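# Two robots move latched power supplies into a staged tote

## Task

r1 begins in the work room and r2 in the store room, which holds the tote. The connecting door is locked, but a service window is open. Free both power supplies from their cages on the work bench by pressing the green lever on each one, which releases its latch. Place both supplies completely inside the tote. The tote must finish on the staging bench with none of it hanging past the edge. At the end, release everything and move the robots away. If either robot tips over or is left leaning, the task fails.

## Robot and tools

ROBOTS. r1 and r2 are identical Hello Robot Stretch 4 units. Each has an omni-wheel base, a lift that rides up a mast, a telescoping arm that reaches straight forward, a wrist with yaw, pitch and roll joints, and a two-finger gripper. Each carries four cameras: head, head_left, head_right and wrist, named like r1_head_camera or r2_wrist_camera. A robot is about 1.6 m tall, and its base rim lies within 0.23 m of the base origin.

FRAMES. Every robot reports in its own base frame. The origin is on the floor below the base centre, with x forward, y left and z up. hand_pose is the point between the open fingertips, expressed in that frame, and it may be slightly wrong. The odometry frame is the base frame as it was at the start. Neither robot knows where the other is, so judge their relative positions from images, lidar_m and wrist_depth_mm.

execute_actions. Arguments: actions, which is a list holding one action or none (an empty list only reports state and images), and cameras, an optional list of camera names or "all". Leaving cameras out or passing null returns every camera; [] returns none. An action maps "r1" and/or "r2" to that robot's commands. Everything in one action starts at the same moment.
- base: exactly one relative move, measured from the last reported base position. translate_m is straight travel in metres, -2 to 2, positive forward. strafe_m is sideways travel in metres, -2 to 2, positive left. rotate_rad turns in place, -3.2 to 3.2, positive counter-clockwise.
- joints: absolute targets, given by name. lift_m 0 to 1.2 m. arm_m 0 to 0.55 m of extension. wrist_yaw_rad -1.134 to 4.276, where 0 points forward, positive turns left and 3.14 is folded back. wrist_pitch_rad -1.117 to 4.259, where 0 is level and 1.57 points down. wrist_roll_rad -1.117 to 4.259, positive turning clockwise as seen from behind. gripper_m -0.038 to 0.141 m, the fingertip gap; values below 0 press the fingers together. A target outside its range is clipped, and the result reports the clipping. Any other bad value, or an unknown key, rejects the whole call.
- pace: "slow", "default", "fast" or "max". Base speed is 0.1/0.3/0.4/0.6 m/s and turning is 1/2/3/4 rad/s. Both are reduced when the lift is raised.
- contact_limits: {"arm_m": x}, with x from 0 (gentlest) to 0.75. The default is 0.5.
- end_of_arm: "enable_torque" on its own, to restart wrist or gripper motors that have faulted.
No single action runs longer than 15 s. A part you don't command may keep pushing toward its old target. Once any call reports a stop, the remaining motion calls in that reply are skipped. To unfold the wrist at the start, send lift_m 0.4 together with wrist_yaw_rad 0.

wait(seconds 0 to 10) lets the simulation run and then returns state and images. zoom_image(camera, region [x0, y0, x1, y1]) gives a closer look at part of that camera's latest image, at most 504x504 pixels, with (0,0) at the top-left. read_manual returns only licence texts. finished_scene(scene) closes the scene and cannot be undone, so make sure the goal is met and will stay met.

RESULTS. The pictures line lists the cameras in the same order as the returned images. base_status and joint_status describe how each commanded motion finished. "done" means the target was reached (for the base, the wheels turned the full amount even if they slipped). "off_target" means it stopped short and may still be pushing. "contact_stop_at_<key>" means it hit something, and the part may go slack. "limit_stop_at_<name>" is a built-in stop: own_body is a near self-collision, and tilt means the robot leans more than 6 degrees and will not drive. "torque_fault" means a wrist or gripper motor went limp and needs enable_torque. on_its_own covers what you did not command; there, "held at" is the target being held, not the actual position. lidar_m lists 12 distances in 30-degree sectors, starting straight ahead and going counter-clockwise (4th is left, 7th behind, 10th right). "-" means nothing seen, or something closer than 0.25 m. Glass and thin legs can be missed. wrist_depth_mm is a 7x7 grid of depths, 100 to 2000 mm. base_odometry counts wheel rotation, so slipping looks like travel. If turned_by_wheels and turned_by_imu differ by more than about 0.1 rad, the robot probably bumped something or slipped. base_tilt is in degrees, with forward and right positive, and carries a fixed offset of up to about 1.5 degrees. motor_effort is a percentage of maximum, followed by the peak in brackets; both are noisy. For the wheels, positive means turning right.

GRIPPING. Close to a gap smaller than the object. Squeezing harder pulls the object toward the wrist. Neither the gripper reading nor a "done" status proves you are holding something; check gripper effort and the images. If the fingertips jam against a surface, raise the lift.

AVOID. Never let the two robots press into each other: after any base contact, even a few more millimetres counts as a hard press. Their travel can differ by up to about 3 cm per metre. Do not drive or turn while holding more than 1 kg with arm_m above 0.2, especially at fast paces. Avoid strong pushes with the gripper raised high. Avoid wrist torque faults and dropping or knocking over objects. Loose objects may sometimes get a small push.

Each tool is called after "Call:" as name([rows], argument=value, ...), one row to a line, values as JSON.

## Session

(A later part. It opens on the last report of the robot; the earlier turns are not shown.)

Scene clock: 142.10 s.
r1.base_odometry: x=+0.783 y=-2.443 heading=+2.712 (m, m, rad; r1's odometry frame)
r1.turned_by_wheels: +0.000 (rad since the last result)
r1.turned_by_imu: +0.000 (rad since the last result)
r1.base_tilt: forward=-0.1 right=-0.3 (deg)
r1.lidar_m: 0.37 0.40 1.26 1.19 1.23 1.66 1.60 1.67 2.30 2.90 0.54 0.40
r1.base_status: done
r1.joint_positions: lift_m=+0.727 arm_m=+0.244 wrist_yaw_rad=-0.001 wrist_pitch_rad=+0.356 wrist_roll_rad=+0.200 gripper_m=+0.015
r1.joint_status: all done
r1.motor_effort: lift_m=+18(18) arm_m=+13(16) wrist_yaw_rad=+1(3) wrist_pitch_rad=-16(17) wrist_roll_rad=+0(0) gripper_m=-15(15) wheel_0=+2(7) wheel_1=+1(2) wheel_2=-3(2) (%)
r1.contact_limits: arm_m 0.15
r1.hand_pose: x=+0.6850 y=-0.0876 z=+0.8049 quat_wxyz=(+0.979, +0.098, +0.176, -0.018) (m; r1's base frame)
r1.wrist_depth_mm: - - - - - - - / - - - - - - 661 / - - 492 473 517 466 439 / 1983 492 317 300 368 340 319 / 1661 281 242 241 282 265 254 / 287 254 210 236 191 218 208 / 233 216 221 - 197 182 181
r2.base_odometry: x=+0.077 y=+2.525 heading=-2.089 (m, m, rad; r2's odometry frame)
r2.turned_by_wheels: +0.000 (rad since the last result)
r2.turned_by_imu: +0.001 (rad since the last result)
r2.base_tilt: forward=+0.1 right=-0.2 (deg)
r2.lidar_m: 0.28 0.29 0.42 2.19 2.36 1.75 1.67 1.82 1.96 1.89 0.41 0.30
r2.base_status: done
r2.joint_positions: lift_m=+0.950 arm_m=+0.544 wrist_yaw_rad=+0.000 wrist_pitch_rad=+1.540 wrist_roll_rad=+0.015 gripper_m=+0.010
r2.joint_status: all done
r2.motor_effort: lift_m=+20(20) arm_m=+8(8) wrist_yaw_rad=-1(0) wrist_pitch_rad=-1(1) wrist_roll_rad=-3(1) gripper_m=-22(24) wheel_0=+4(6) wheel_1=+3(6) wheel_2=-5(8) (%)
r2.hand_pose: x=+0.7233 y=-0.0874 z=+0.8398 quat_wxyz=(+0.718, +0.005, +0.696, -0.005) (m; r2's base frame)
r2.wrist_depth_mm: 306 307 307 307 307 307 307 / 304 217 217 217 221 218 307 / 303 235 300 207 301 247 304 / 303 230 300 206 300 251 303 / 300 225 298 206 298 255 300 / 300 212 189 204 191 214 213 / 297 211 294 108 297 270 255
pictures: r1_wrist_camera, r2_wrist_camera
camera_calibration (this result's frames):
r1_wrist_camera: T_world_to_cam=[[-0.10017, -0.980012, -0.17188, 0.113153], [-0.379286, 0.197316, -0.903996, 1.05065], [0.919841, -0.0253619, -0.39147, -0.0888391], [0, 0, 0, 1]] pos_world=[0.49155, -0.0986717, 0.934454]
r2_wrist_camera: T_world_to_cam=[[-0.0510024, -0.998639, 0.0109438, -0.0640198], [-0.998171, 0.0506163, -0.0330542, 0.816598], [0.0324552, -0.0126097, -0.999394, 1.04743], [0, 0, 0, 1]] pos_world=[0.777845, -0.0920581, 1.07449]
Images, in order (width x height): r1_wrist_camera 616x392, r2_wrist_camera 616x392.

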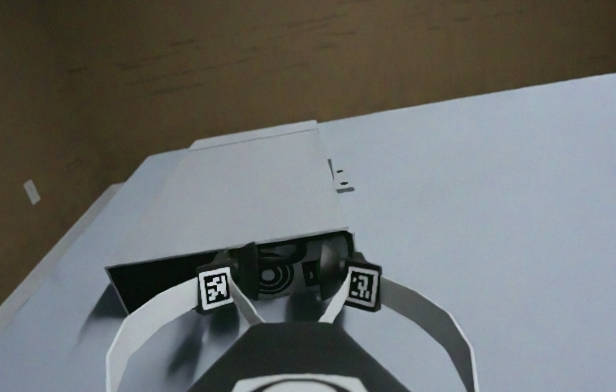

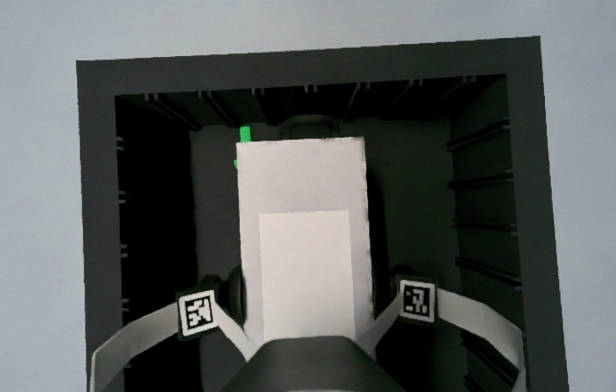

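Call:
execute_actions([
  {"r1":{"base":{"strafe_m":0.003},"joints":{"gripper_m":-0.015,"arm_m":0.251,"lift_m":0.724},"pace":"slow","contact_limits":{"arm_m":0.15}},"r2":{"joints":{"lift_m":0.905},"pace":"slow"}},
], cameras=["r1_wrist_camera","r2_wrist_camera"])

Call:
execute_actions([
  {"r1":{"joints":{"gripper_m":-0.036,"arm_m":0.255,"lift_m":0.721},"pace":"slow","contact_limits":{"arm_m":0.15}},"r2":{"joints":{"gripper_m":0.085}}},
], cameras=["r1_wrist_camera","r2_wrist_camera"])

Scene clock: 143.67 s.
r1.base_odometry: x=+0.782 y=-2.446 heading=+2.712 (m, m, rad; r1's odometry frame)
r1.turned_by_wheels: +0.000 (rad since the last result)
r1.turned_by_imu: +0.000 (rad since the last result)
r1.base_tilt: forward=+0.0 right=-0.4 (deg)
r1.lidar_m: 0.36 0.41 1.23 1.20 1.24 1.69 1.59 1.67 2.27 2.90 0.54 0.39
r1.base_status: done
r1.joint_positions: lift_m=+0.724 arm_m=+0.250 wrist_yaw_rad=+0.000 wrist_pitch_rad=+0.354 wrist_roll_rad=+0.200 gripper_m=-0.014
r1.joint_status: all done
r1.motor_effort: lift_m=+19(18) arm_m=+8(16) wrist_yaw_rad=-4(14) wrist_pitch_rad=-13(16) wrist_roll_rad=+0(1) gripper_m=-29(29) wheel_0=+1(3) wheel_1=+1(4) wheel_2=-2(6) (%)
r1.contact_limits: arm_m 0.15
r1.hand_pose: x=+0.6911 y=-0.0873 z=+0.8023 quat_wxyz=(+0.979, +0.098, +0.175, -0.017) (m; r1's base frame)
r1.wrist_depth_mm: - - - - - - - / - - - - - - 661 / - - 488 462 512 459 430 / 1921 480 309 286 362 332 315 / 1708 270 236 233 273 260 252 / 281 241 186 235 187 209 206 / 229 214 217 - 195 181 179
r2.base_odometry: x=+0.077 y=+2.525 heading=-2.089 (m, m, rad; r2's odometry frame)
r2.turned_by_wheels: +0.000 (rad since the last result)
r2.turned_by_imu: +0.000 (rad since the last result)
r2.base_tilt: forward=+0.1 right=-0.1 (deg)
r2.lidar_m: 0.28 0.30 0.43 2.18 2.36 1.77 1.68 1.80 1.96 1.89 0.40 0.29
r2.base_status: not commanded
r2.joint_positions: lift_m=+0.905 arm_m=+0.544 wrist_yaw_rad=+0.000 wrist_pitch_rad=+1.540 wrist_roll_rad=+0.015 gripper_m=+0.010
r2.joint_status: all done
r2.motor_effort: lift_m=+20(21) arm_m=+8(8) wrist_yaw_rad=-1(0) wrist_pitch_rad=-1(1) wrist_roll_rad=-6(3) gripper_m=-23(24) wheel_0=+4(4) wheel_1=+3(3) wheel_2=-5(6) (%)
r2.hand_pose: x=+0.7233 y=-0.0874 z=+0.7948 quat_wxyz=(+0.718, +0.005, +0.696, -0.005) (m; r2's base frame)
r2.wrist_depth_mm: 172 172 172 172 173 173 173 / 172 196 206 213 220 215 178 / 171 235 256 207 257 248 178 / 170 230 255 206 256 252 179 / 169 226 253 205 254 254 181 / 168 197 190 205 187 215 186 / 167 199 252 108 251 252 190
pictures: r1_wrist_camera, r2_wrist_camera
camera_calibration (this result's frames):
r1_wrist_camera: T_world_to_cam=[[-0.0988852, -0.980115, -0.172035, 0.112812], [-0.378078, 0.196923, -0.904587, 1.05012], [0.920477, -0.0244074, -0.390033, -0.0969793], [0, 0, 0, 1]] pos_world=[0.497452, -0.0985919, 0.931512]
r2_wrist_camera: T_world_to_cam=[[-0.0510026, -0.998639, 0.0109438, -0.0635271], [-0.998171, 0.0506165, -0.0330541, 0.815114], [0.0324551, -0.0126097, -0.999394, 1.00247], [0, 0, 0, 1]] pos_world=[0.777848, -0.0920581, 1.0295]
Images, in order (width x height): r1_wrist_camera 616x392, r2_wrist_camera 616x392.

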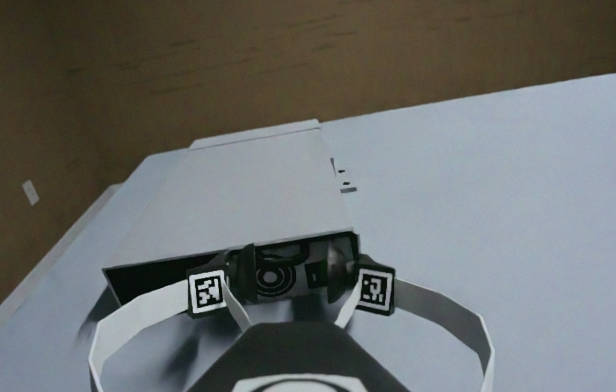

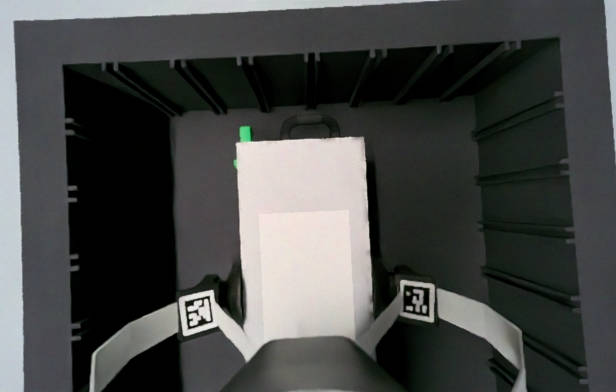

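Scene clock: 145.20 s.
r1.base_odometry: x=+0.782 y=-2.446 heading=+2.712 (m, m, rad; r1's odometry frame)
r1.turned_by_wheels: +0.000 (rad since the last result)
r1.turned_by_imu: +0.000 (rad since the last result)
r1.base_tilt: forward=-0.1 right=-0.3 (deg)
r1.lidar_m: 0.37 0.41 1.25 1.18 1.25 1.69 1.61 1.67 2.29 2.90 0.57 0.41
r1.base_status: not commanded
r1.joint_positions: lift_m=+0.721 arm_m=+0.254 wrist_yaw_rad=+0.001 wrist_pitch_rad=+0.353 wrist_roll_rad=+0.200 gripper_m=-0.035
r1.joint_status: all done
r1.motor_effort: lift_m=+19(19) arm_m=+7(14) wrist_yaw_rad=-5(5) wrist_pitch_rad=-9(13) wrist_roll_rad=+0(1) gripper_m=-35(35) wheel_0=+1(1) wheel_1=+1(2) wheel_2=-1(2) (%)
r1.contact_limits: arm_m 0.15
r1.hand_pose: x=+0.6954 y=-0.0871 z=+0.7997 quat_wxyz=(+0.980, +0.098, +0.175, -0.017) (m; r1's base frame)
r1.wrist_depth_mm: - - - - - - - / - - - - - - 661 / - - 477 449 508 459 424 / 1921 469 306 282 357 330 309 / 1708 263 231 229 271 258 248 / 279 166 183 230 183 200 203 / 224 214 214 - 192 179 176
r2.base_odometry: x=+0.077 y=+2.525 heading=-2.089 (m, m, rad; r2's odometry frame)
r2.turned_by_wheels: +0.000 (rad since the last result)
r2.turned_by_imu: +0.000 (rad since the last result)
r2.base_tilt: forward=+0.1 right=-0.2 (deg)
r2.lidar_m: 0.25 0.31 0.43 2.19 2.41 1.75 1.70 1.81 1.93 1.88 0.38 0.27
r2.base_status: not commanded
r2.joint_positions: lift_m=+0.905 arm_m=+0.544 wrist_yaw_rad=+0.000 wrist_pitch_rad=+1.541 wrist_roll_rad=+0.015 gripper_m=+0.085
r2.joint_status: all done
r2.motor_effort: lift_m=+19(20) arm_m=+8(8) wrist_yaw_rad=+1(1) wrist_pitch_rad=-2(8) wrist_roll_rad=-2(4) gripper_m=-1(24) wheel_0=+4(4) wheel_1=+3(3) wheel_2=-5(5) (%)
r2.hand_pose: x=+0.7232 y=-0.0874 z=+0.7949 quat_wxyz=(+0.718, +0.006, +0.696, -0.005) (m; r2's base frame)
r2.wrist_depth_mm: 174 175 175 175 175 175 175 / 174 196 204 213 219 214 178 / 173 236 258 220 259 247 180 / 172 230 257 218 257 251 181 / 171 228 255 216 256 255 181 / 170 216 198 215 200 241 187 / 169 191 253 108 254 232 187
pictures: r1_wrist_camera, r2_wrist_camera
camera_calibration (this result's frames):
r1_wrist_camera: T_world_to_cam=[[-0.0978221, -0.980215, -0.172076, 0.11229], [-0.376959, 0.196517, -0.905143, 1.049], [0.92105, -0.0236773, -0.388724, -0.103362], [0, 0, 0, 1]] pos_world=[0.501615, -0.0985247, 0.928636]
r2_wrist_camera: T_world_to_cam=[[-0.051493, -0.998613, 0.0109607, -0.0631952], [-0.998157, 0.0511103, -0.0327277, 0.814753], [0.0321221, -0.0126257, -0.999404, 1.00274], [0, 0, 0, 1]] pos_world=[0.777787, -0.0920894, 1.0295]
Images, in order (width x height): r1_wrist_camera 616x392, r2_wrist_camera 616x392.

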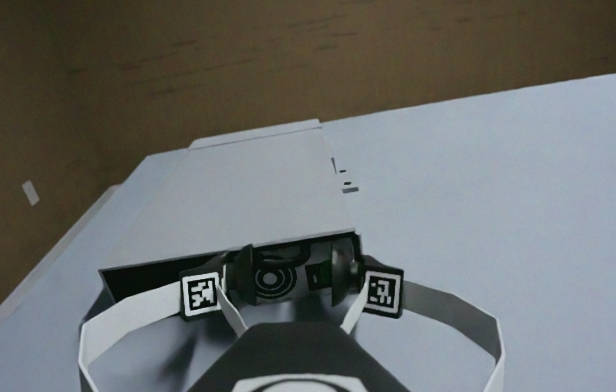

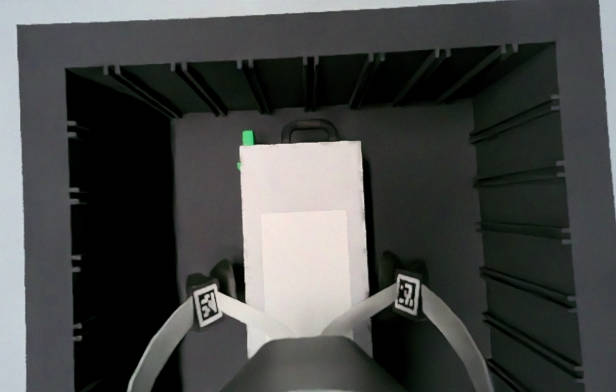

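Call:
execute_actions([
  {"r1":{"joints":{"arm_m":0.225},"pace":"slow"},"r2":{"joints":{"lift_m":0.965}}},
], cameras=["r1_wrist_camera"])

Scene clock: 146.93 s.
r1.base_odometry: x=+0.782 y=-2.446 heading=+2.712 (m, m, rad; r1's odometry frame)
r1.turned_by_wheels: +0.000 (rad since the last result)
r1.turned_by_imu: +0.000 (rad since the last result)
r1.base_tilt: forward=+0.0 right=-0.4 (deg)
r1.lidar_m: 0.38 0.39 1.26 1.19 1.24 1.67 1.58 1.68 2.29 2.89 0.56 0.41
r1.base_status: not commanded
r1.joint_positions: lift_m=+0.721 arm_m=+0.227 wrist_yaw_rad=+0.000 wrist_pitch_rad=+0.352 wrist_roll_rad=+0.200 gripper_m=-0.035
r1.joint_status: all done
r1.motor_effort: lift_m=+20(20) arm_m=-9(15) wrist_yaw_rad=-1(32) wrist_pitch_rad=-8(12) wrist_roll_rad=-3(1) gripper_m=-18(36) wheel_0=+1(1) wheel_1=+0(1) wheel_2=+0(8) (%)
r1.hand_pose: x=+0.6683 y=-0.0874 z=+0.7998 quat_wxyz=(+0.980, +0.098, +0.174, -0.017) (m; r1's base frame)
r1.wrist_depth_mm: - - - - - - - / - - - - - - 654 / - - 477 459 517 459 430 / 1983 473 307 286 359 329 312 / 1708 294 263 238 277 260 249 / 281 265 183 198 180 211 203 / 227 210 216 - 191 177 178
r2.base_odometry: x=+0.077 y=+2.525 heading=-2.089 (m, m, rad; r2's odometry frame)
r2.turned_by_wheels: +0.000 (rad since the last result)
r2.turned_by_imu: +0.000 (rad since the last result)
r2.base_tilt: forward=+0.2 right=-0.2 (deg)
r2.lidar_m: 0.26 0.30 0.40 2.18 2.40 1.77 1.68 1.80 1.95 1.88 0.42 0.29
r2.base_status: not commanded
r2.joint_positions: lift_m=+0.965 arm_m=+0.544 wrist_yaw_rad=+0.000 wrist_pitch_rad=+1.541 wrist_roll_rad=+0.015 gripper_m=+0.085
r2.joint_status: all done
r2.motor_effort: lift_m=+22(24) arm_m=+7(7) wrist_yaw_rad=+1(1) wrist_pitch_rad=-1(2) wrist_roll_rad=-1(3) gripper_m=-2(2) wheel_0=+4(4) wheel_1=+3(3) wheel_2=-5(5) (%)
r2.hand_pose: x=+0.7232 y=-0.0874 z=+0.8546 quat_wxyz=(+0.718, +0.006, +0.696, -0.005) (m; r2's base frame)
r2.wrist_depth_mm: 322 324 325 325 324 325 325 / 322 234 234 235 235 235 324 / 320 252 317 310 317 246 322 / 319 248 315 277 317 251 320 / 317 244 315 274 315 255 317 / 315 238 199 273 200 240 317 / 312 227 310 108 312 232 314
pictures: r1_wrist_camera
camera_calibration (this result's frames):
r1_wrist_camera: T_world_to_cam=[[-0.0990163, -0.979991, -0.172663, 0.110643], [-0.376156, 0.197503, -0.905262, 1.03857], [0.92125, -0.0246872, -0.388186, -0.0790358], [0, 0, 0, 1]] pos_world=[0.474431, -0.0986423, 0.928599]
Images, in order (width x height): r1_wrist_camera 616x392.

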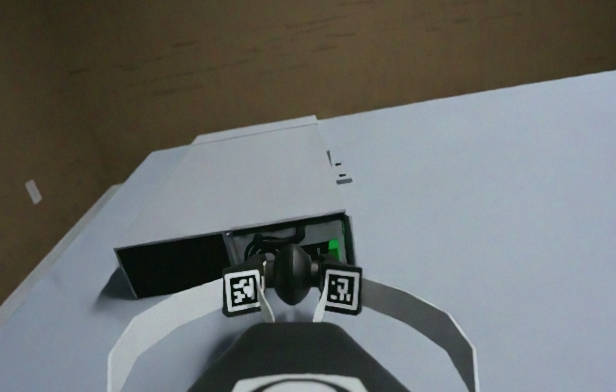

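Call:
execute_actions([
  {"r1":{"base":{"strafe_m":-0.005},"joints":{"arm_m":0.21,"gripper_m":0.062,"lift_m":0.727}},"r2":{"base":{"strafe_m":-0.08},"joints":{"gripper_m":0.0},"pace":"slow"}},
], cameras=["r1_wrist_camera","r2_wrist_camera","r1_head_camera"])

Call:
zoom_image(camera="r1_wrist_camera", region=[190, 180, 400, 310])

Call:
zoom_image(camera="r1_head_camera", region=[180, 330, 260, 390])

Scene clock: 150.33 s.
r1.base_odometry: x=+0.784 y=-2.441 heading=+2.712 (m, m, rad; r1's odometry frame)
r1.turned_by_wheels: +0.000 (rad since the last result)
r1.turned_by_imu: +0.000 (rad since the last result)
r1.base_tilt: forward=-0.1 right=-0.3 (deg)
r1.lidar_m: 0.37 0.39 1.26 1.20 1.23 1.67 1.59 1.66 2.29 2.90 0.57 0.40
r1.base_status: done
r1.joint_positions: lift_m=+0.727 arm_m=+0.212 wrist_yaw_rad=+0.000 wrist_pitch_rad=+0.352 wrist_roll_rad=+0.200 gripper_m=+0.062
r1.joint_status: all done
r1.motor_effort: lift_m=+23(23) arm_m=-9(9) wrist_yaw_rad=-1(2) wrist_pitch_rad=-7(7) wrist_roll_rad=+0(2) gripper_m=-3(20) wheel_0=-1(4) wheel_1=-1(6) wheel_2=+0(0) (%)
r1.hand_pose: x=+0.6533 y=-0.0874 z=+0.8055 quat_wxyz=(+0.980, +0.098, +0.174, -0.018) (m; r1's base frame)
r1.wrist_depth_mm: - - - - - - - / - - - - - - 691 / - - 504 484 530 473 452 / - 500 324 310 373 343 324 / 1661 320 271 277 278 268 256 / 290 271 199 240 213 220 211 / 235 220 224 - 198 183 183
r2.base_odometry: x=+0.008 y=+2.564 heading=-2.088 (m, m, rad; r2's odometry frame)
r2.turned_by_wheels: +0.000 (rad since the last result)
r2.turned_by_imu: +0.001 (rad since the last result)
r2.base_tilt: forward=+0.2 right=-0.2 (deg)
r2.lidar_m: 0.26 0.28 0.43 2.25 2.36 1.77 1.68 1.79 1.90 1.79 0.41 0.28
r2.base_status: done
r2.joint_positions: lift_m=+0.965 arm_m=+0.544 wrist_yaw_rad=+0.000 wrist_pitch_rad=+1.540 wrist_roll_rad=+0.015 gripper_m=+0.000
r2.joint_status: all done
r2.motor_effort: lift_m=+22(22) arm_m=+7(8) wrist_yaw_rad=+1(1) wrist_pitch_rad=-2(2) wrist_roll_rad=-5(2) gripper_m=-6(3) wheel_0=+7(9) wheel_1=-3(6) wheel_2=+0(3) (%)
r2.hand_pose: x=+0.7232 y=-0.0874 z=+0.8546 quat_wxyz=(+0.718, +0.006, +0.696, -0.005) (m; r2's base frame)
r2.wrist_depth_mm: 324 325 325 325 324 324 325 / 233 234 234 234 235 324 324 / 256 319 306 317 285 322 320 / 265 315 277 317 294 320 320 / 263 314 276 315 250 317 319 / 259 312 273 194 185 315 317 / 257 312 272 108 228 314 315
pictures: r1_head_camera, r1_wrist_camera, r2_wrist_camera
camera_calibration (this result's frames):
r1_wrist_camera: T_world_to_cam=[[-0.0991551, -0.979977, -0.172663, 0.110199], [-0.376128, 0.197556, -0.905262, 1.0381], [0.921247, -0.0248178, -0.388186, -0.0629641], [0, 0, 0, 1]] pos_world=[0.459392, -0.0986532, 0.934339]
r2_wrist_camera: T_world_to_cam=[[-0.0514937, -0.998613, 0.0109567, -0.0638452], [-0.998154, 0.0511101, -0.0328058, 0.816802], [0.0322004, -0.0126258, -0.999402, 1.06243], [0, 0, 0, 1]] pos_world=[0.777796, -0.0920894, 1.08929]
Images, in order (width x height): r1_head_camera 420x560, r1_wrist_camera 616x392, r2_wrist_camera 616x392.

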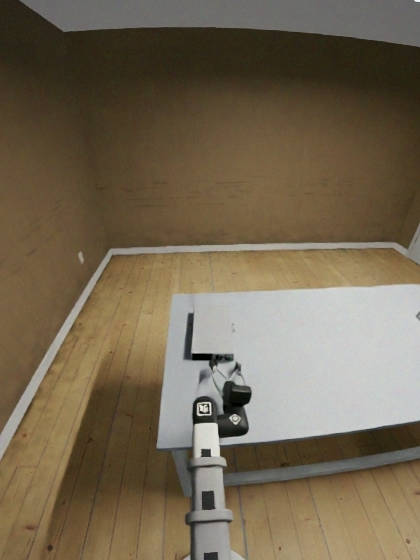

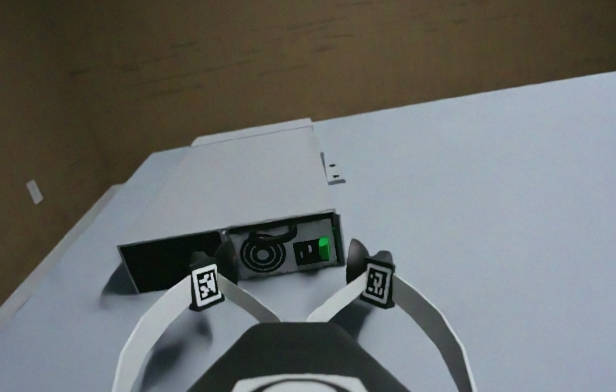

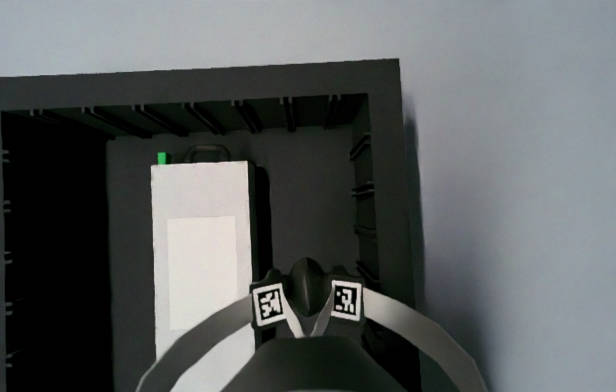

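Region (190, 180, 400, 310) of r1_wrist_camera's 616x392 image, scaled by 2.400; it fills the top 312 rows of this view, and the rest is white.

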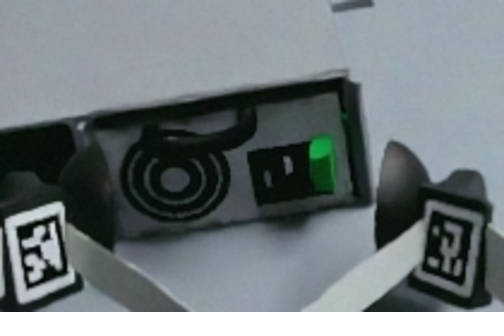

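Region (180, 330, 260, 390) of r1_head_camera's 420x560 image, scaled by 6.300, with more detail than that image has; it fills the top 378 rows of this view, and the rest is white.

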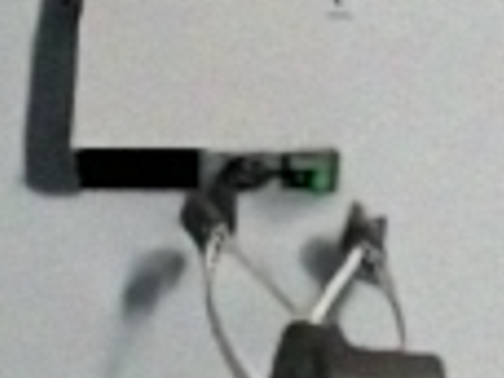

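Call:
execute_actions([
  {"r1":{"base":{"strafe_m":0.010},"joints":{"wrist_yaw_rad":-0.02,"gripper_m":0.056}},"r2":{"base":{"strafe_m":0.008},"joints":{"lift_m":0.92},"pace":"slow"}},
], cameras=["r2_wrist_camera"])

Call:
execute_actions([
  {"r1":{"joints":{"arm_m":0.237},"pace":"slow","contact_limits":{"arm_m":0.1}},"r2":{"base":{"strafe_m":0.055},"pace":"slow"}},
], cameras=["r1_wrist_camera","r2_wrist_camera"])

Call:
zoom_image(camera="r1_wrist_camera", region=[190, 200, 400, 330])

Scene clock: 151.83 s.
r1.base_odometry: x=+0.780 y=-2.450 heading=+2.711 (m, m, rad; r1's odometry frame)
r1.turned_by_wheels: +0.000 (rad since the last result)
r1.turned_by_imu: +0.000 (rad since the last result)
r1.base_tilt: forward=-0.1 right=-0.4 (deg)
r1.lidar_m: 0.35 0.38 1.24 1.19 1.26 1.66 1.59 1.69 2.29 2.89 0.54 0.40
r1.base_status: done
r1.joint_positions: lift_m=+0.727 arm_m=+0.212 wrist_yaw_rad=-0.020 wrist_pitch_rad=+0.352 wrist_roll_rad=+0.200 gripper_m=+0.056
r1.joint_status: all done
r1.motor_effort: lift_m=+22(23) arm_m=-9(9) wrist_yaw_rad=+0(5) wrist_pitch_rad=-7(7) wrist_roll_rad=-3(0) gripper_m=-2(3) wheel_0=-1(10) wheel_1=-1(5) wheel_2=+0(0) (%)
r1.hand_pose: x=+0.6515 y=-0.0927 z=+0.8055 quat_wxyz=(+0.979, +0.100, +0.173, -0.027) (m; r1's base frame)
r1.wrist_depth_mm: - - - - - - - / - - - - - - 691 / - - 508 488 525 473 449 / - 508 324 301 370 345 322 / 1708 319 272 274 281 268 256 / 289 271 196 237 202 220 211 / 236 219 223 - 198 184 183
r2.base_odometry: x=+0.014 y=+2.561 heading=-2.089 (m, m, rad; r2's odometry frame)
r2.turned_by_wheels: +0.000 (rad since the last result)
r2.turned_by_imu: +0.000 (rad since the last result)
r2.base_tilt: forward=+0.1 right=-0.2 (deg)
r2.lidar_m: 0.28 0.30 0.42 2.26 2.38 1.75 1.69 1.80 1.90 1.80 0.41 0.28
r2.base_status: done
r2.joint_positions: lift_m=+0.920 arm_m=+0.544 wrist_yaw_rad=+0.000 wrist_pitch_rad=+1.540 wrist_roll_rad=+0.015 gripper_m=+0.000
r2.joint_status: all done
r2.motor_effort: lift_m=+17(21) arm_m=+8(8) wrist_yaw_rad=+1(1) wrist_pitch_rad=-3(1) wrist_roll_rad=-4(3) gripper_m=-6(4) wheel_0=-5(6) wheel_1=+3(3) wheel_2=+0(1) (%)
r2.hand_pose: x=+0.7232 y=-0.0874 z=+0.8101 quat_wxyz=(+0.718, +0.006, +0.696, -0.005) (m; r2's base frame)
r2.wrist_depth_mm: 278 279 279 278 190 279 281 / 191 195 202 211 189 278 279 / 252 273 273 274 200 277 277 / 254 271 233 272 207 276 276 / 252 270 231 272 214 273 274 / 249 270 229 193 185 273 272 / 247 267 228 108 198 271 272
pictures: r2_wrist_camera
camera_calibration (this result's frames):
r2_wrist_camera: T_world_to_cam=[[-0.0514936, -0.998613, 0.0109567, -0.0633572], [-0.998154, 0.05111, -0.0328058, 0.815342], [0.0322004, -0.0126258, -0.999402, 1.01792], [0, 0, 0, 1]] pos_world=[0.777797, -0.0920894, 1.04476]
Images, in order (width x height): r2_wrist_camera 616x392.

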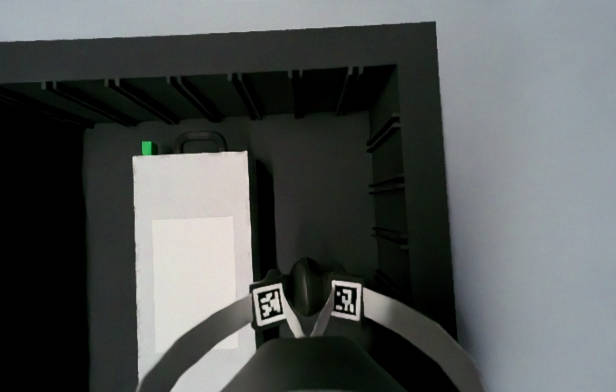

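Scene clock: 153.50 s.
r1.base_odometry: x=+0.780 y=-2.450 heading=+2.711 (m, m, rad; r1's odometry frame)
r1.turned_by_wheels: +0.000 (rad since the last result)
r1.turned_by_imu: +0.000 (rad since the last result)
r1.base_tilt: forward=-0.1 right=-0.3 (deg)
r1.lidar_m: 0.37 0.41 1.24 1.18 1.25 1.66 1.60 1.67 2.27 2.90 0.54 0.41
r1.base_status: not commanded
r1.joint_positions: lift_m=+0.727 arm_m=+0.235 wrist_yaw_rad=-0.020 wrist_pitch_rad=+0.352 wrist_roll_rad=+0.200 gripper_m=+0.056
r1.joint_status: all done
r1.motor_effort: lift_m=+23(23) arm_m=+9(7) wrist_yaw_rad=-1(2) wrist_pitch_rad=-7(6) wrist_roll_rad=-2(1) gripper_m=-2(2) wheel_0=-1(1) wheel_1=-1(1) wheel_2=+0(0) (%)
r1.contact_limits: arm_m 0.1
r1.hand_pose: x=+0.6752 y=-0.0928 z=+0.8055 quat_wxyz=(+0.979, +0.100, +0.173, -0.027) (m; r1's base frame)
r1.wrist_depth_mm: - - - - - - - / - - - - - - 683 / - - 504 477 530 473 445 / - 500 322 304 373 343 322 / 1756 296 254 249 281 267 256 / 290 264 198 237 203 220 211 / 236 219 222 - 198 183 183
r2.base_odometry: x=+0.062 y=+2.533 heading=-2.089 (m, m, rad; r2's odometry frame)
r2.turned_by_wheels: +0.000 (rad since the last result)
r2.turned_by_imu: +0.000 (rad since the last result)
r2.base_tilt: forward=+0.2 right=-0.2 (deg)
r2.lidar_m: 0.26 0.30 0.44 2.22 2.34 1.75 1.69 1.76 1.96 1.87 0.38 0.30
r2.base_status: done
r2.joint_positions: lift_m=+0.920 arm_m=+0.544 wrist_yaw_rad=+0.000 wrist_pitch_rad=+1.540 wrist_roll_rad=+0.015 gripper_m=+0.000
r2.joint_status: not commanded
r2.motor_effort: lift_m=+16(16) arm_m=+8(8) wrist_yaw_rad=+1(1) wrist_pitch_rad=-1(2) wrist_roll_rad=-2(1) gripper_m=-5(5) wheel_0=-6(11) wheel_1=+2(7) wheel_2=+0(1) (%)
r2.hand_pose: x=+0.7233 y=-0.0874 z=+0.8101 quat_wxyz=(+0.718, +0.006, +0.696, -0.005) (m; r2's base frame)
r2.wrist_depth_mm: 279 279 279 281 191 191 281 / 189 196 204 212 218 195 279 / 191 256 273 276 274 211 277 / 188 235 233 273 273 214 276 / 187 232 231 271 272 218 273 / 185 243 229 193 186 221 186 / 184 227 229 108 268 194 186
pictures: r1_wrist_camera, r2_wrist_camera
camera_calibration (this result's frames):
r1_wrist_camera: T_world_to_cam=[[-0.118487, -0.977828, -0.172663, 0.120404], [-0.372154, 0.204945, -0.905262, 1.04541], [0.920577, -0.0430048, -0.388186, -0.0845366], [0, 0, 0, 1]] pos_world=[0.48114, -0.100152, 0.934339]
r2_wrist_camera: T_world_to_cam=[[-0.0514963, -0.998613, 0.0109455, -0.0633429], [-0.998147, 0.0511103, -0.0330249, 0.815579], [0.0324197, -0.0126258, -0.999395, 1.01776], [0, 0, 0, 1]] pos_world=[0.77781, -0.0920894, 1.04477]
Images, in order (width x height): r1_wrist_camera 616x392, r2_wrist_camera 616x392.

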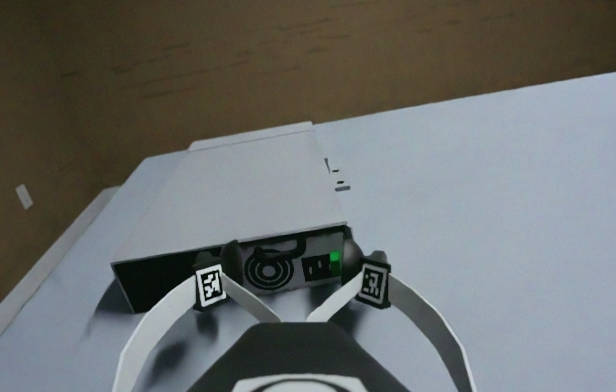

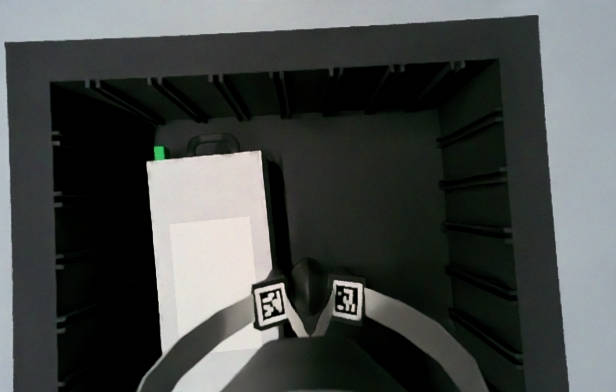

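Region (190, 200, 400, 330) of r1_wrist_camera's 616x392 image, scaled by 2.400; it fills the top 312 rows of this view, and the rest is white.

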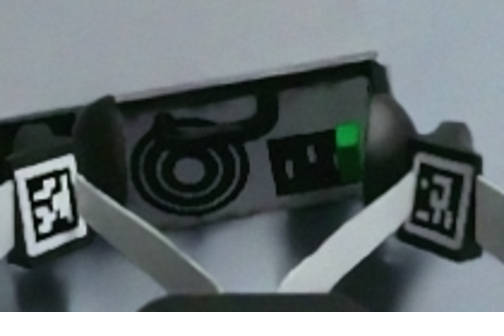

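Call:
execute_actions([
  {"r1":{"joints":{"gripper_m":0.042}},"r2":{"joints":{"arm_m":0.50},"pace":"slow"}},
], cameras=[])

Call:
execute_actions([
  {"r1":{"joints":{"gripper_m":0.015,"arm_m":0.249},"pace":"slow","contact_limits":{"arm_m":0.15}},"r2":{"base":{"strafe_m":0.012},"pace":"slow"}},
], cameras=["r1_wrist_camera","r2_wrist_camera"])

Call:
zoom_image(camera="r1_wrist_camera", region=[190, 200, 400, 330])

Scene clock: 155.37 s.
r1.base_odometry: x=+0.780 y=-2.450 heading=+2.711 (m, m, rad; r1's odometry frame)
r1.turned_by_wheels: +0.000 (rad since the last result)
r1.turned_by_imu: +0.000 (rad since the last result)
r1.base_tilt: forward=+0.0 right=-0.4 (deg)
r1.lidar_m: 0.38 0.39 1.24 1.18 1.24 1.68 1.59 1.66 2.28 2.90 0.56 0.39
r1.base_status: not commanded
r1.joint_positions: lift_m=+0.727 arm_m=+0.235 wrist_yaw_rad=-0.021 wrist_pitch_rad=+0.352 wrist_roll_rad=+0.200 gripper_m=+0.042
r1.joint_status: all done
r1.motor_effort: lift_m=+23(23) arm_m=+9(9) wrist_yaw_rad=+1(1) wrist_pitch_rad=-7(7) wrist_roll_rad=+0(2) gripper_m=-4(2) wheel_0=-1(1) wheel_1=-1(1) wheel_2=+0(0) (%)
r1.hand_pose: x=+0.6751 y=-0.0931 z=+0.8055 quat_wxyz=(+0.979, +0.100, +0.173, -0.028) (m; r1's base frame)
r1.wrist_depth_mm: - - - - - - - / - - - - - - 683 / - - 508 484 530 477 445 / - 492 322 306 373 343 322 / 1756 294 254 250 285 267 255 / 290 267 195 233 197 220 210 / 236 217 224 - 197 183 183
r2.base_odometry: x=+0.062 y=+2.533 heading=-2.089 (m, m, rad; r2's odometry frame)
r2.turned_by_wheels: +0.000 (rad since the last result)
r2.turned_by_imu: +0.000 (rad since the last result)
r2.base_tilt: forward=+0.2 right=-0.2 (deg)
r2.lidar_m: 0.27 0.29 0.41 2.19 2.36 1.75 1.69 1.80 1.97 1.87 0.40 0.28
r2.base_status: not commanded
r2.joint_positions: lift_m=+0.920 arm_m=+0.501 wrist_yaw_rad=+0.000 wrist_pitch_rad=+1.539 wrist_roll_rad=+0.015 gripper_m=+0.000
r2.joint_status: all done
r2.motor_effort: lift_m=+17(16) arm_m=-8(9) wrist_yaw_rad=+1(1) wrist_pitch_rad=+2(1) wrist_roll_rad=-5(3) gripper_m=-4(5) wheel_0=-6(6) wheel_1=+2(2) wheel_2=+0(0) (%)
r2.hand_pose: x=+0.6815 y=-0.0874 z=+0.8101 quat_wxyz=(+0.718, +0.006, +0.696, -0.005) (m; r2's base frame)
r2.wrist_depth_mm: 191 220 224 229 234 204 282 / 193 260 270 276 277 207 279 / 191 238 235 274 274 211 278 / 188 235 233 272 273 214 274 / 187 232 232 272 272 217 273 / 185 243 230 194 186 222 186 / 185 227 229 108 268 198 185
pictures: none
No camera images: the call's "cameras" was empty. Leave "cameras" out to get every camera's image.

Scene clock: 156.73 s.
r1.base_odometry: x=+0.780 y=-2.450 heading=+2.712 (m, m, rad; r1's odometry frame)
r1.turned_by_wheels: +0.000 (rad since the last result)
r1.turned_by_imu: +0.000 (rad since the last result)
r1.base_tilt: forward=+0.0 right=-0.4 (deg)
r1.lidar_m: 0.35 0.39 1.24 1.17 1.23 1.67 1.60 1.67 2.28 2.88 0.55 0.40
r1.base_status: not commanded
r1.joint_positions: lift_m=+0.727 arm_m=+0.247 wrist_yaw_rad=-0.023 wrist_pitch_rad=+0.357 wrist_roll_rad=+0.200 gripper_m=+0.015
r1.joint_status: all done
r1.motor_effort: lift_m=+22(23) arm_m=+13(17) wrist_yaw_rad=+7(8) wrist_pitch_rad=-19(19) wrist_roll_rad=+0(3) gripper_m=-15(17) wheel_0=+1(1) wheel_1=+1(1) wheel_2=-4(4) (%)
r1.contact_limits: arm_m 0.15
r1.hand_pose: x=+0.6859 y=-0.0935 z=+0.8044 quat_wxyz=(+0.979, +0.100, +0.175, -0.029) (m; r1's base frame)
r1.wrist_depth_mm: - - - - - - - / - - - - - - 661 / - - 488 469 517 466 433 / - 473 315 296 366 338 317 / 1756 276 241 238 279 264 253 / 285 252 189 236 191 216 208 / 232 217 220 - 198 181 181
r2.base_odometry: x=+0.072 y=+2.527 heading=-2.089 (m, m, rad; r2's odometry frame)
r2.turned_by_wheels: +0.000 (rad since the last result)
r2.turned_by_imu: +0.000 (rad since the last result)
r2.base_tilt: forward=+0.1 right=-0.2 (deg)
r2.lidar_m: 0.26 0.30 0.41 2.18 2.38 1.77 1.70 1.78 1.93 1.86 0.41 0.29
r2.base_status: done
r2.joint_positions: lift_m=+0.920 arm_m=+0.501 wrist_yaw_rad=+0.000 wrist_pitch_rad=+1.540 wrist_roll_rad=+0.015 gripper_m=+0.000
r2.joint_status: not commanded
r2.motor_effort: lift_m=+17(16) arm_m=-8(8) wrist_yaw_rad=+0(0) wrist_pitch_rad=-1(1) wrist_roll_rad=-3(3) gripper_m=-4(4) wheel_0=-4(11) wheel_1=+2(6) wheel_2=+0(1) (%)
r2.hand_pose: x=+0.6811 y=-0.0874 z=+0.8101 quat_wxyz=(+0.718, +0.006, +0.696, -0.005) (m; r2's base frame)
r2.wrist_depth_mm: 190 216 226 231 237 217 191 / 190 245 236 277 277 229 191 / 193 235 235 274 274 234 189 / 189 233 233 272 273 237 189 / 188 231 232 272 272 242 187 / 185 230 230 194 185 247 186 / 184 207 229 108 268 219 185
pictures: r1_wrist_camera, r2_wrist_camera
camera_calibration (this result's frames):
r1_wrist_camera: T_world_to_cam=[[-0.121973, -0.977478, -0.17222, 0.122809], [-0.375606, 0.206069, -0.903579, 1.04959], [0.918718, -0.0455255, -0.392281, -0.090463], [0, 0, 0, 1]] pos_world=[0.492321, -0.100363, 0.934049]
r2_wrist_camera: T_world_to_cam=[[-0.0513057, -0.998623, 0.0109397, -0.0656385], [-0.998153, 0.0509186, -0.0331375, 0.773573], [0.0325348, -0.0126196, -0.999391, 1.01905], [0, 0, 0, 1]] pos_world=[0.735622, -0.0920773, 1.04478]
Images, in order (width x height): r1_wrist_camera 616x392, r2_wrist_camera 616x392.

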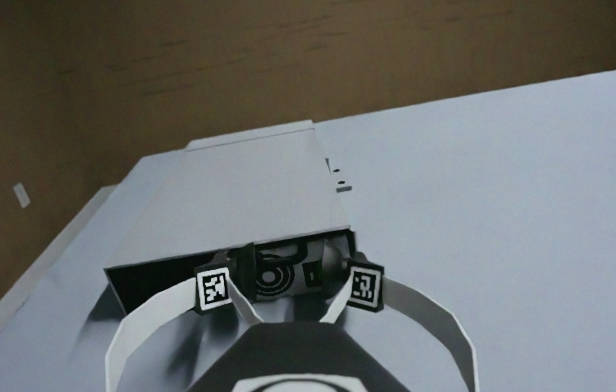

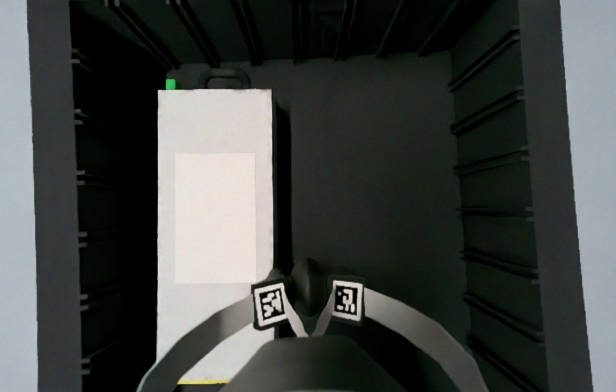

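Region (190, 200, 400, 330) of r1_wrist_camera's 616x392 image, scaled by 2.400; it fills the top 312 rows of this view, and the rest is white.

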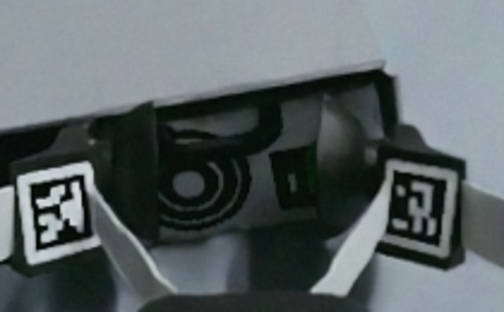

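Call:
execute_actions([
  {"r1":{"joints":{"gripper_m":-0.015,"arm_m":0.256,"lift_m":0.724},"pace":"slow","contact_limits":{"arm_m":0.15}},"r2":{"base":{"strafe_m":-0.01},"joints":{"lift_m":1.03}}},
], cameras=[])

Call:
execute_actions([
  {"r1":{"joints":{"gripper_m":-0.038,"arm_m":0.262,"lift_m":0.722},"pace":"slow","contact_limits":{"arm_m":0.15}},"r2":{"joints":{"arm_m":0.0,"gripper_m":0.12},"pace":"fast"}},
], cameras=["r1_wrist_camera"])

Call:
zoom_image(camera="r1_wrist_camera", region=[190, 200, 400, 330])

Scene clock: 158.47 s.
r1.base_odometry: x=+0.780 y=-2.450 heading=+2.712 (m, m, rad; r1's odometry frame)
r1.turned_by_wheels: +0.000 (rad since the last result)
r1.turned_by_imu: +0.000 (rad since the last result)
r1.base_tilt: forward=+0.0 right=-0.3 (deg)
r1.lidar_m: 0.37 0.41 1.24 1.18 1.24 1.68 1.60 1.69 2.30 2.91 0.56 0.39
r1.base_status: not commanded
r1.joint_positions: lift_m=+0.724 arm_m=+0.252 wrist_yaw_rad=-0.019 wrist_pitch_rad=+0.355 wrist_roll_rad=+0.200 gripper_m=-0.014
r1.joint_status: arm_m contact_stop (moved +0.005 of +0.009); the others done
r1.on_its_own: arm_m is slack since a contact_stop (your +0.256 is given up)
r1.motor_effort: lift_m=+20(20) arm_m=+0(14) wrist_yaw_rad=-6(16) wrist_pitch_rad=-16(20) wrist_roll_rad=+1(0) gripper_m=-30(30) wheel_0=+0(3) wheel_1=+0(2) wheel_2=-1(7) (%)
r1.contact_limits: arm_m 0.15
r1.hand_pose: x=+0.6914 y=-0.0925 z=+0.8023 quat_wxyz=(+0.979, +0.100, +0.175, -0.027) (m; r1's base frame)
r1.wrist_depth_mm: - - - - - - - / - - - - - - 654 / - - 480 469 512 459 427 / - 466 307 289 359 332 312 / 1661 267 236 231 272 260 249 / 279 236 186 235 186 208 205 / 229 213 216 - 194 180 178
r2.base_odometry: x=+0.064 y=+2.532 heading=-2.089 (m, m, rad; r2's odometry frame)
r2.turned_by_wheels: +0.000 (rad since the last result)
r2.turned_by_imu: +0.001 (rad since the last result)
r2.base_tilt: forward=+0.2 right=-0.2 (deg)
r2.lidar_m: 0.27 0.33 0.43 2.19 2.38 1.75 1.69 1.82 1.95 1.86 0.40 0.30
r2.base_status: done
r2.joint_positions: lift_m=+1.030 arm_m=+0.501 wrist_yaw_rad=+0.000 wrist_pitch_rad=+1.540 wrist_roll_rad=+0.015 gripper_m=+0.000
r2.joint_status: all done
r2.motor_effort: lift_m=+22(23) arm_m=-8(8) wrist_yaw_rad=+1(1) wrist_pitch_rad=+0(1) wrist_roll_rad=-3(3) gripper_m=-5(5) wheel_0=+4(9) wheel_1=-2(7) wheel_2=+0(0) (%)
r2.hand_pose: x=+0.6811 y=-0.0874 z=+0.9196 quat_wxyz=(+0.718, +0.006, +0.696, -0.005) (m; r2's base frame)
r2.wrist_depth_mm: 389 389 389 389 392 389 392 / 387 315 320 332 320 389 389 / 384 342 343 384 384 384 384 / 384 332 342 382 379 384 387 / 379 325 340 377 377 382 382 / 377 320 338 194 185 379 382 / 377 291 375 108 375 377 377
pictures: none
No camera images: the call's "cameras" was empty. Leave "cameras" out to get every camera's image.

not run: a stop came earlier in this reply.

Region (190, 200, 400, 330) of r1_wrist_camera's 616x392 image, scaled by 2.400; it fills the top 312 rows of this view, and the rest is white.

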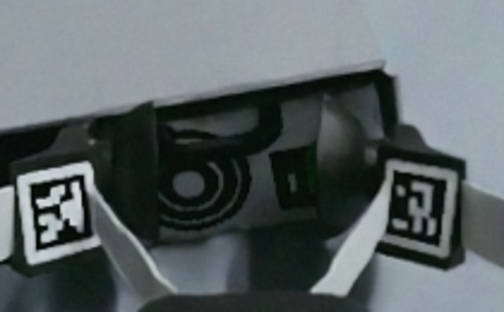

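Call:
execute_actions([
  {"r1":{"joints":{"gripper_m":-0.038,"arm_m":0.261,"lift_m":0.722},"pace":"slow","contact_limits":{"arm_m":0.3}},"r2":{"joints":{"arm_m":0.0,"gripper_m":0.12},"pace":"fast"}},
], cameras=["r1_wrist_camera"])

Call:
zoom_image(camera="r1_wrist_camera", region=[190, 200, 400, 330])

Scene clock: 160.67 s.
r1.base_odometry: x=+0.780 y=-2.450 heading=+2.711 (m, m, rad; r1's odometry frame)
r1.turned_by_wheels: +0.000 (rad since the last result)
r1.turned_by_imu: +0.000 (rad since the last result)
r1.base_tilt: forward=+0.0 right=-0.4 (deg)
r1.lidar_m: 0.37 0.40 1.25 1.18 1.25 1.68 1.60 1.65 2.27 2.92 0.56 0.38
r1.base_status: not commanded
r1.joint_positions: lift_m=+0.722 arm_m=+0.259 wrist_yaw_rad=-0.022 wrist_pitch_rad=+0.357 wrist_roll_rad=+0.199 gripper_m=-0.037
r1.joint_status: all done
r1.motor_effort: lift_m=+18(20) arm_m=+12(15) wrist_yaw_rad=+5(8) wrist_pitch_rad=-20(19) wrist_roll_rad=+2(2) gripper_m=-29(29) wheel_0=+0(0) wheel_1=+1(1) wheel_2=-3(3) (%)
r1.contact_limits: arm_m 0.3
r1.hand_pose: x=+0.6981 y=-0.0934 z=+0.7997 quat_wxyz=(+0.979, +0.100, +0.175, -0.029) (m; r1's base frame)
r1.wrist_depth_mm: - - - - - - - / - - - - - - 647 / - - 459 452 504 449 421 / - 445 301 282 353 327 307 / 1618 252 229 227 268 257 245 / 276 170 193 228 184 200 202 / 221 213 213 - 191 180 177
r2.base_odometry: x=+0.064 y=+2.532 heading=-2.089 (m, m, rad; r2's odometry frame)
r2.turned_by_wheels: +0.000 (rad since the last result)
r2.turned_by_imu: +0.001 (rad since the last result)
r2.base_tilt: forward=+0.1 right=-0.2 (deg)
r2.lidar_m: 0.26 0.29 0.43 2.20 2.37 1.74 1.67 1.79 1.94 1.87 0.42 0.28
r2.base_status: not commanded
r2.joint_positions: lift_m=+1.030 arm_m=+0.003 wrist_yaw_rad=+0.000 wrist_pitch_rad=+1.540 wrist_roll_rad=+0.015 gripper_m=+0.120
r2.joint_status: all done
joint sent to its limit — the command would take r2.arm_m past its lower limit, so that joint was sent only as far as its limit.
r2.motor_effort: lift_m=+22(22) arm_m=-8(5) wrist_yaw_rad=+0(1) wrist_pitch_rad=-1(2) wrist_roll_rad=-2(3) gripper_m=-1(4) wheel_0=+4(4) wheel_1=-2(2) wheel_2=+0(0) (%)
r2.hand_pose: x=+0.1826 y=-0.0874 z=+0.9196 quat_wxyz=(+0.718, +0.006, +0.696, -0.005) (m; r2's base frame)
r2.wrist_depth_mm: 392 392 394 392 394 394 394 / 389 389 389 392 389 392 392 / 387 387 389 389 389 389 389 / 1118 1138 1118 1118 1138 1118 1138 / 1118 1118 931 917 1138 1138 1118 / 1098 1118 917 917 1118 1118 1118 / 1098 1118 1098 108 1118 1098 1118
pictures: r1_wrist_camera
camera_calibration (this result's frames):
r1_wrist_camera: T_world_to_cam=[[-0.121416, -0.977667, -0.17154, 0.12263], [-0.375746, 0.205228, -0.903713, 1.05006], [0.918734, -0.0452701, -0.392273, -0.103565], [0, 0, 0, 1]] pos_world=[0.504595, -0.100299, 0.929363]
Images, in order (width x height): r1_wrist_camera 616x392.

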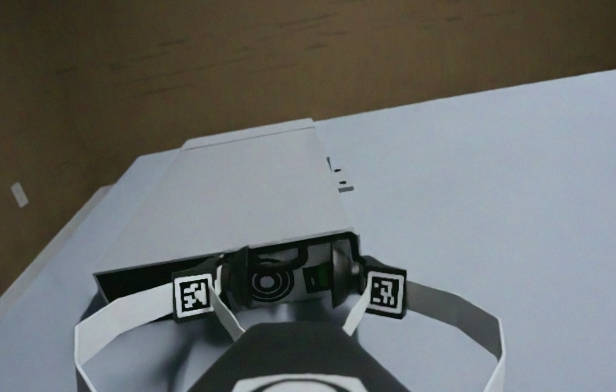

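Region (190, 200, 400, 330) of r1_wrist_camera's 616x392 image, scaled by 2.400; it fills the top 312 rows of this view, and the rest is white.

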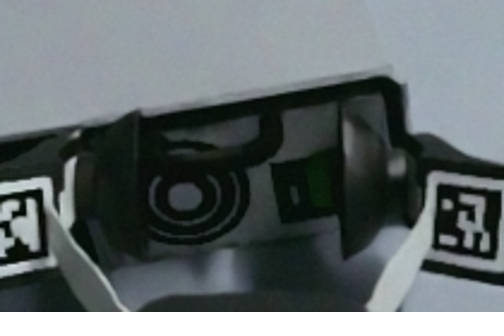

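Call:
execute_actions([
  {"r1":{"joints":{"arm_m":0.243},"pace":"slow"},"r2":{"base":{"translate_m":-0.06}}},
], cameras=["r1_wrist_camera"])

Scene clock: 162.03 s.
r1.base_odometry: x=+0.780 y=-2.450 heading=+2.712 (m, m, rad; r1's odometry frame)
r1.turned_by_wheels: +0.000 (rad since the last result)
r1.turned_by_imu: +0.000 (rad since the last result)
r1.base_tilt: forward=+0.0 right=-0.3 (deg)
r1.lidar_m: 0.35 0.41 1.24 1.19 1.23 1.66 1.60 1.65 2.28 2.91 0.55 0.40
r1.base_status: not commanded
r1.joint_positions: lift_m=+0.722 arm_m=+0.245 wrist_yaw_rad=-0.020 wrist_pitch_rad=+0.354 wrist_roll_rad=+0.199 gripper_m=-0.037
r1.joint_status: all done
r1.motor_effort: lift_m=+20(20) arm_m=-10(14) wrist_yaw_rad=-4(16) wrist_pitch_rad=-11(21) wrist_roll_rad=+1(1) gripper_m=-34(38) wheel_0=-1(2) wheel_1=-1(1) wheel_2=+0(3) (%)
r1.hand_pose: x=+0.6846 y=-0.0927 z=+0.8003 quat_wxyz=(+0.979, +0.100, +0.174, -0.027) (m; r1's base frame)
r1.wrist_depth_mm: - - - - - - - / - - - - - - 661 / - - 477 462 504 459 427 / - 466 306 285 359 329 310 / 1708 271 236 231 273 258 248 / 278 167 183 231 184 200 203 / 223 216 215 - 193 180 178
r2.base_odometry: x=+0.093 y=+2.584 heading=-2.089 (m, m, rad; r2's odometry frame)
r2.turned_by_wheels: +0.000 (rad since the last result)
r2.turned_by_imu: +0.000 (rad since the last result)
r2.base_tilt: forward=+0.1 right=-0.2 (deg)
r2.lidar_m: 0.35 0.37 0.53 2.20 2.27 1.68 1.63 1.73 1.94 1.86 0.48 0.35
r2.base_status: done
r2.joint_positions: lift_m=+1.030 arm_m=+0.003 wrist_yaw_rad=+0.000 wrist_pitch_rad=+1.540 wrist_roll_rad=+0.015 gripper_m=+0.120
r2.joint_status: not commanded
r2.motor_effort: lift_m=+22(22) arm_m=-8(8) wrist_yaw_rad=+0(1) wrist_pitch_rad=-1(1) wrist_roll_rad=-2(1) gripper_m=-2(1) wheel_0=-5(7) wheel_1=-3(8) wheel_2=+2(11) (%)
r2.hand_pose: x=+0.1826 y=-0.0874 z=+0.9196 quat_wxyz=(+0.718, +0.006, +0.696, -0.005) (m; r2's base frame)
r2.wrist_depth_mm: 392 392 394 392 394 392 394 / 389 392 389 389 392 392 392 / 1138 1138 1118 1138 1138 1138 1138 / 1118 1118 1138 1118 1118 1138 1138 / 1118 1118 931 917 1118 1138 1138 / 1118 1118 904 917 1118 1118 1138 / 1098 1098 1098 108 1118 1118 1118
pictures: r1_wrist_camera
camera_calibration (this result's frames):
r1_wrist_camera: T_world_to_cam=[[-0.118161, -0.978013, -0.171836, 0.119802], [-0.373575, 0.204118, -0.904863, 1.04475], [0.920043, -0.042726, -0.389481, -0.0937018], [0, 0, 0, 1]] pos_world=[0.490657, -0.100088, 0.929443]
Images, in order (width x height): r1_wrist_camera 616x392.

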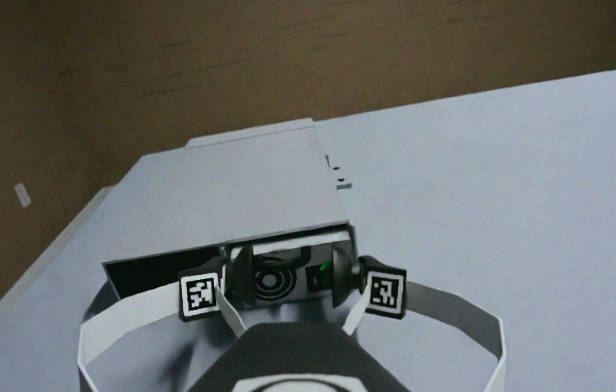

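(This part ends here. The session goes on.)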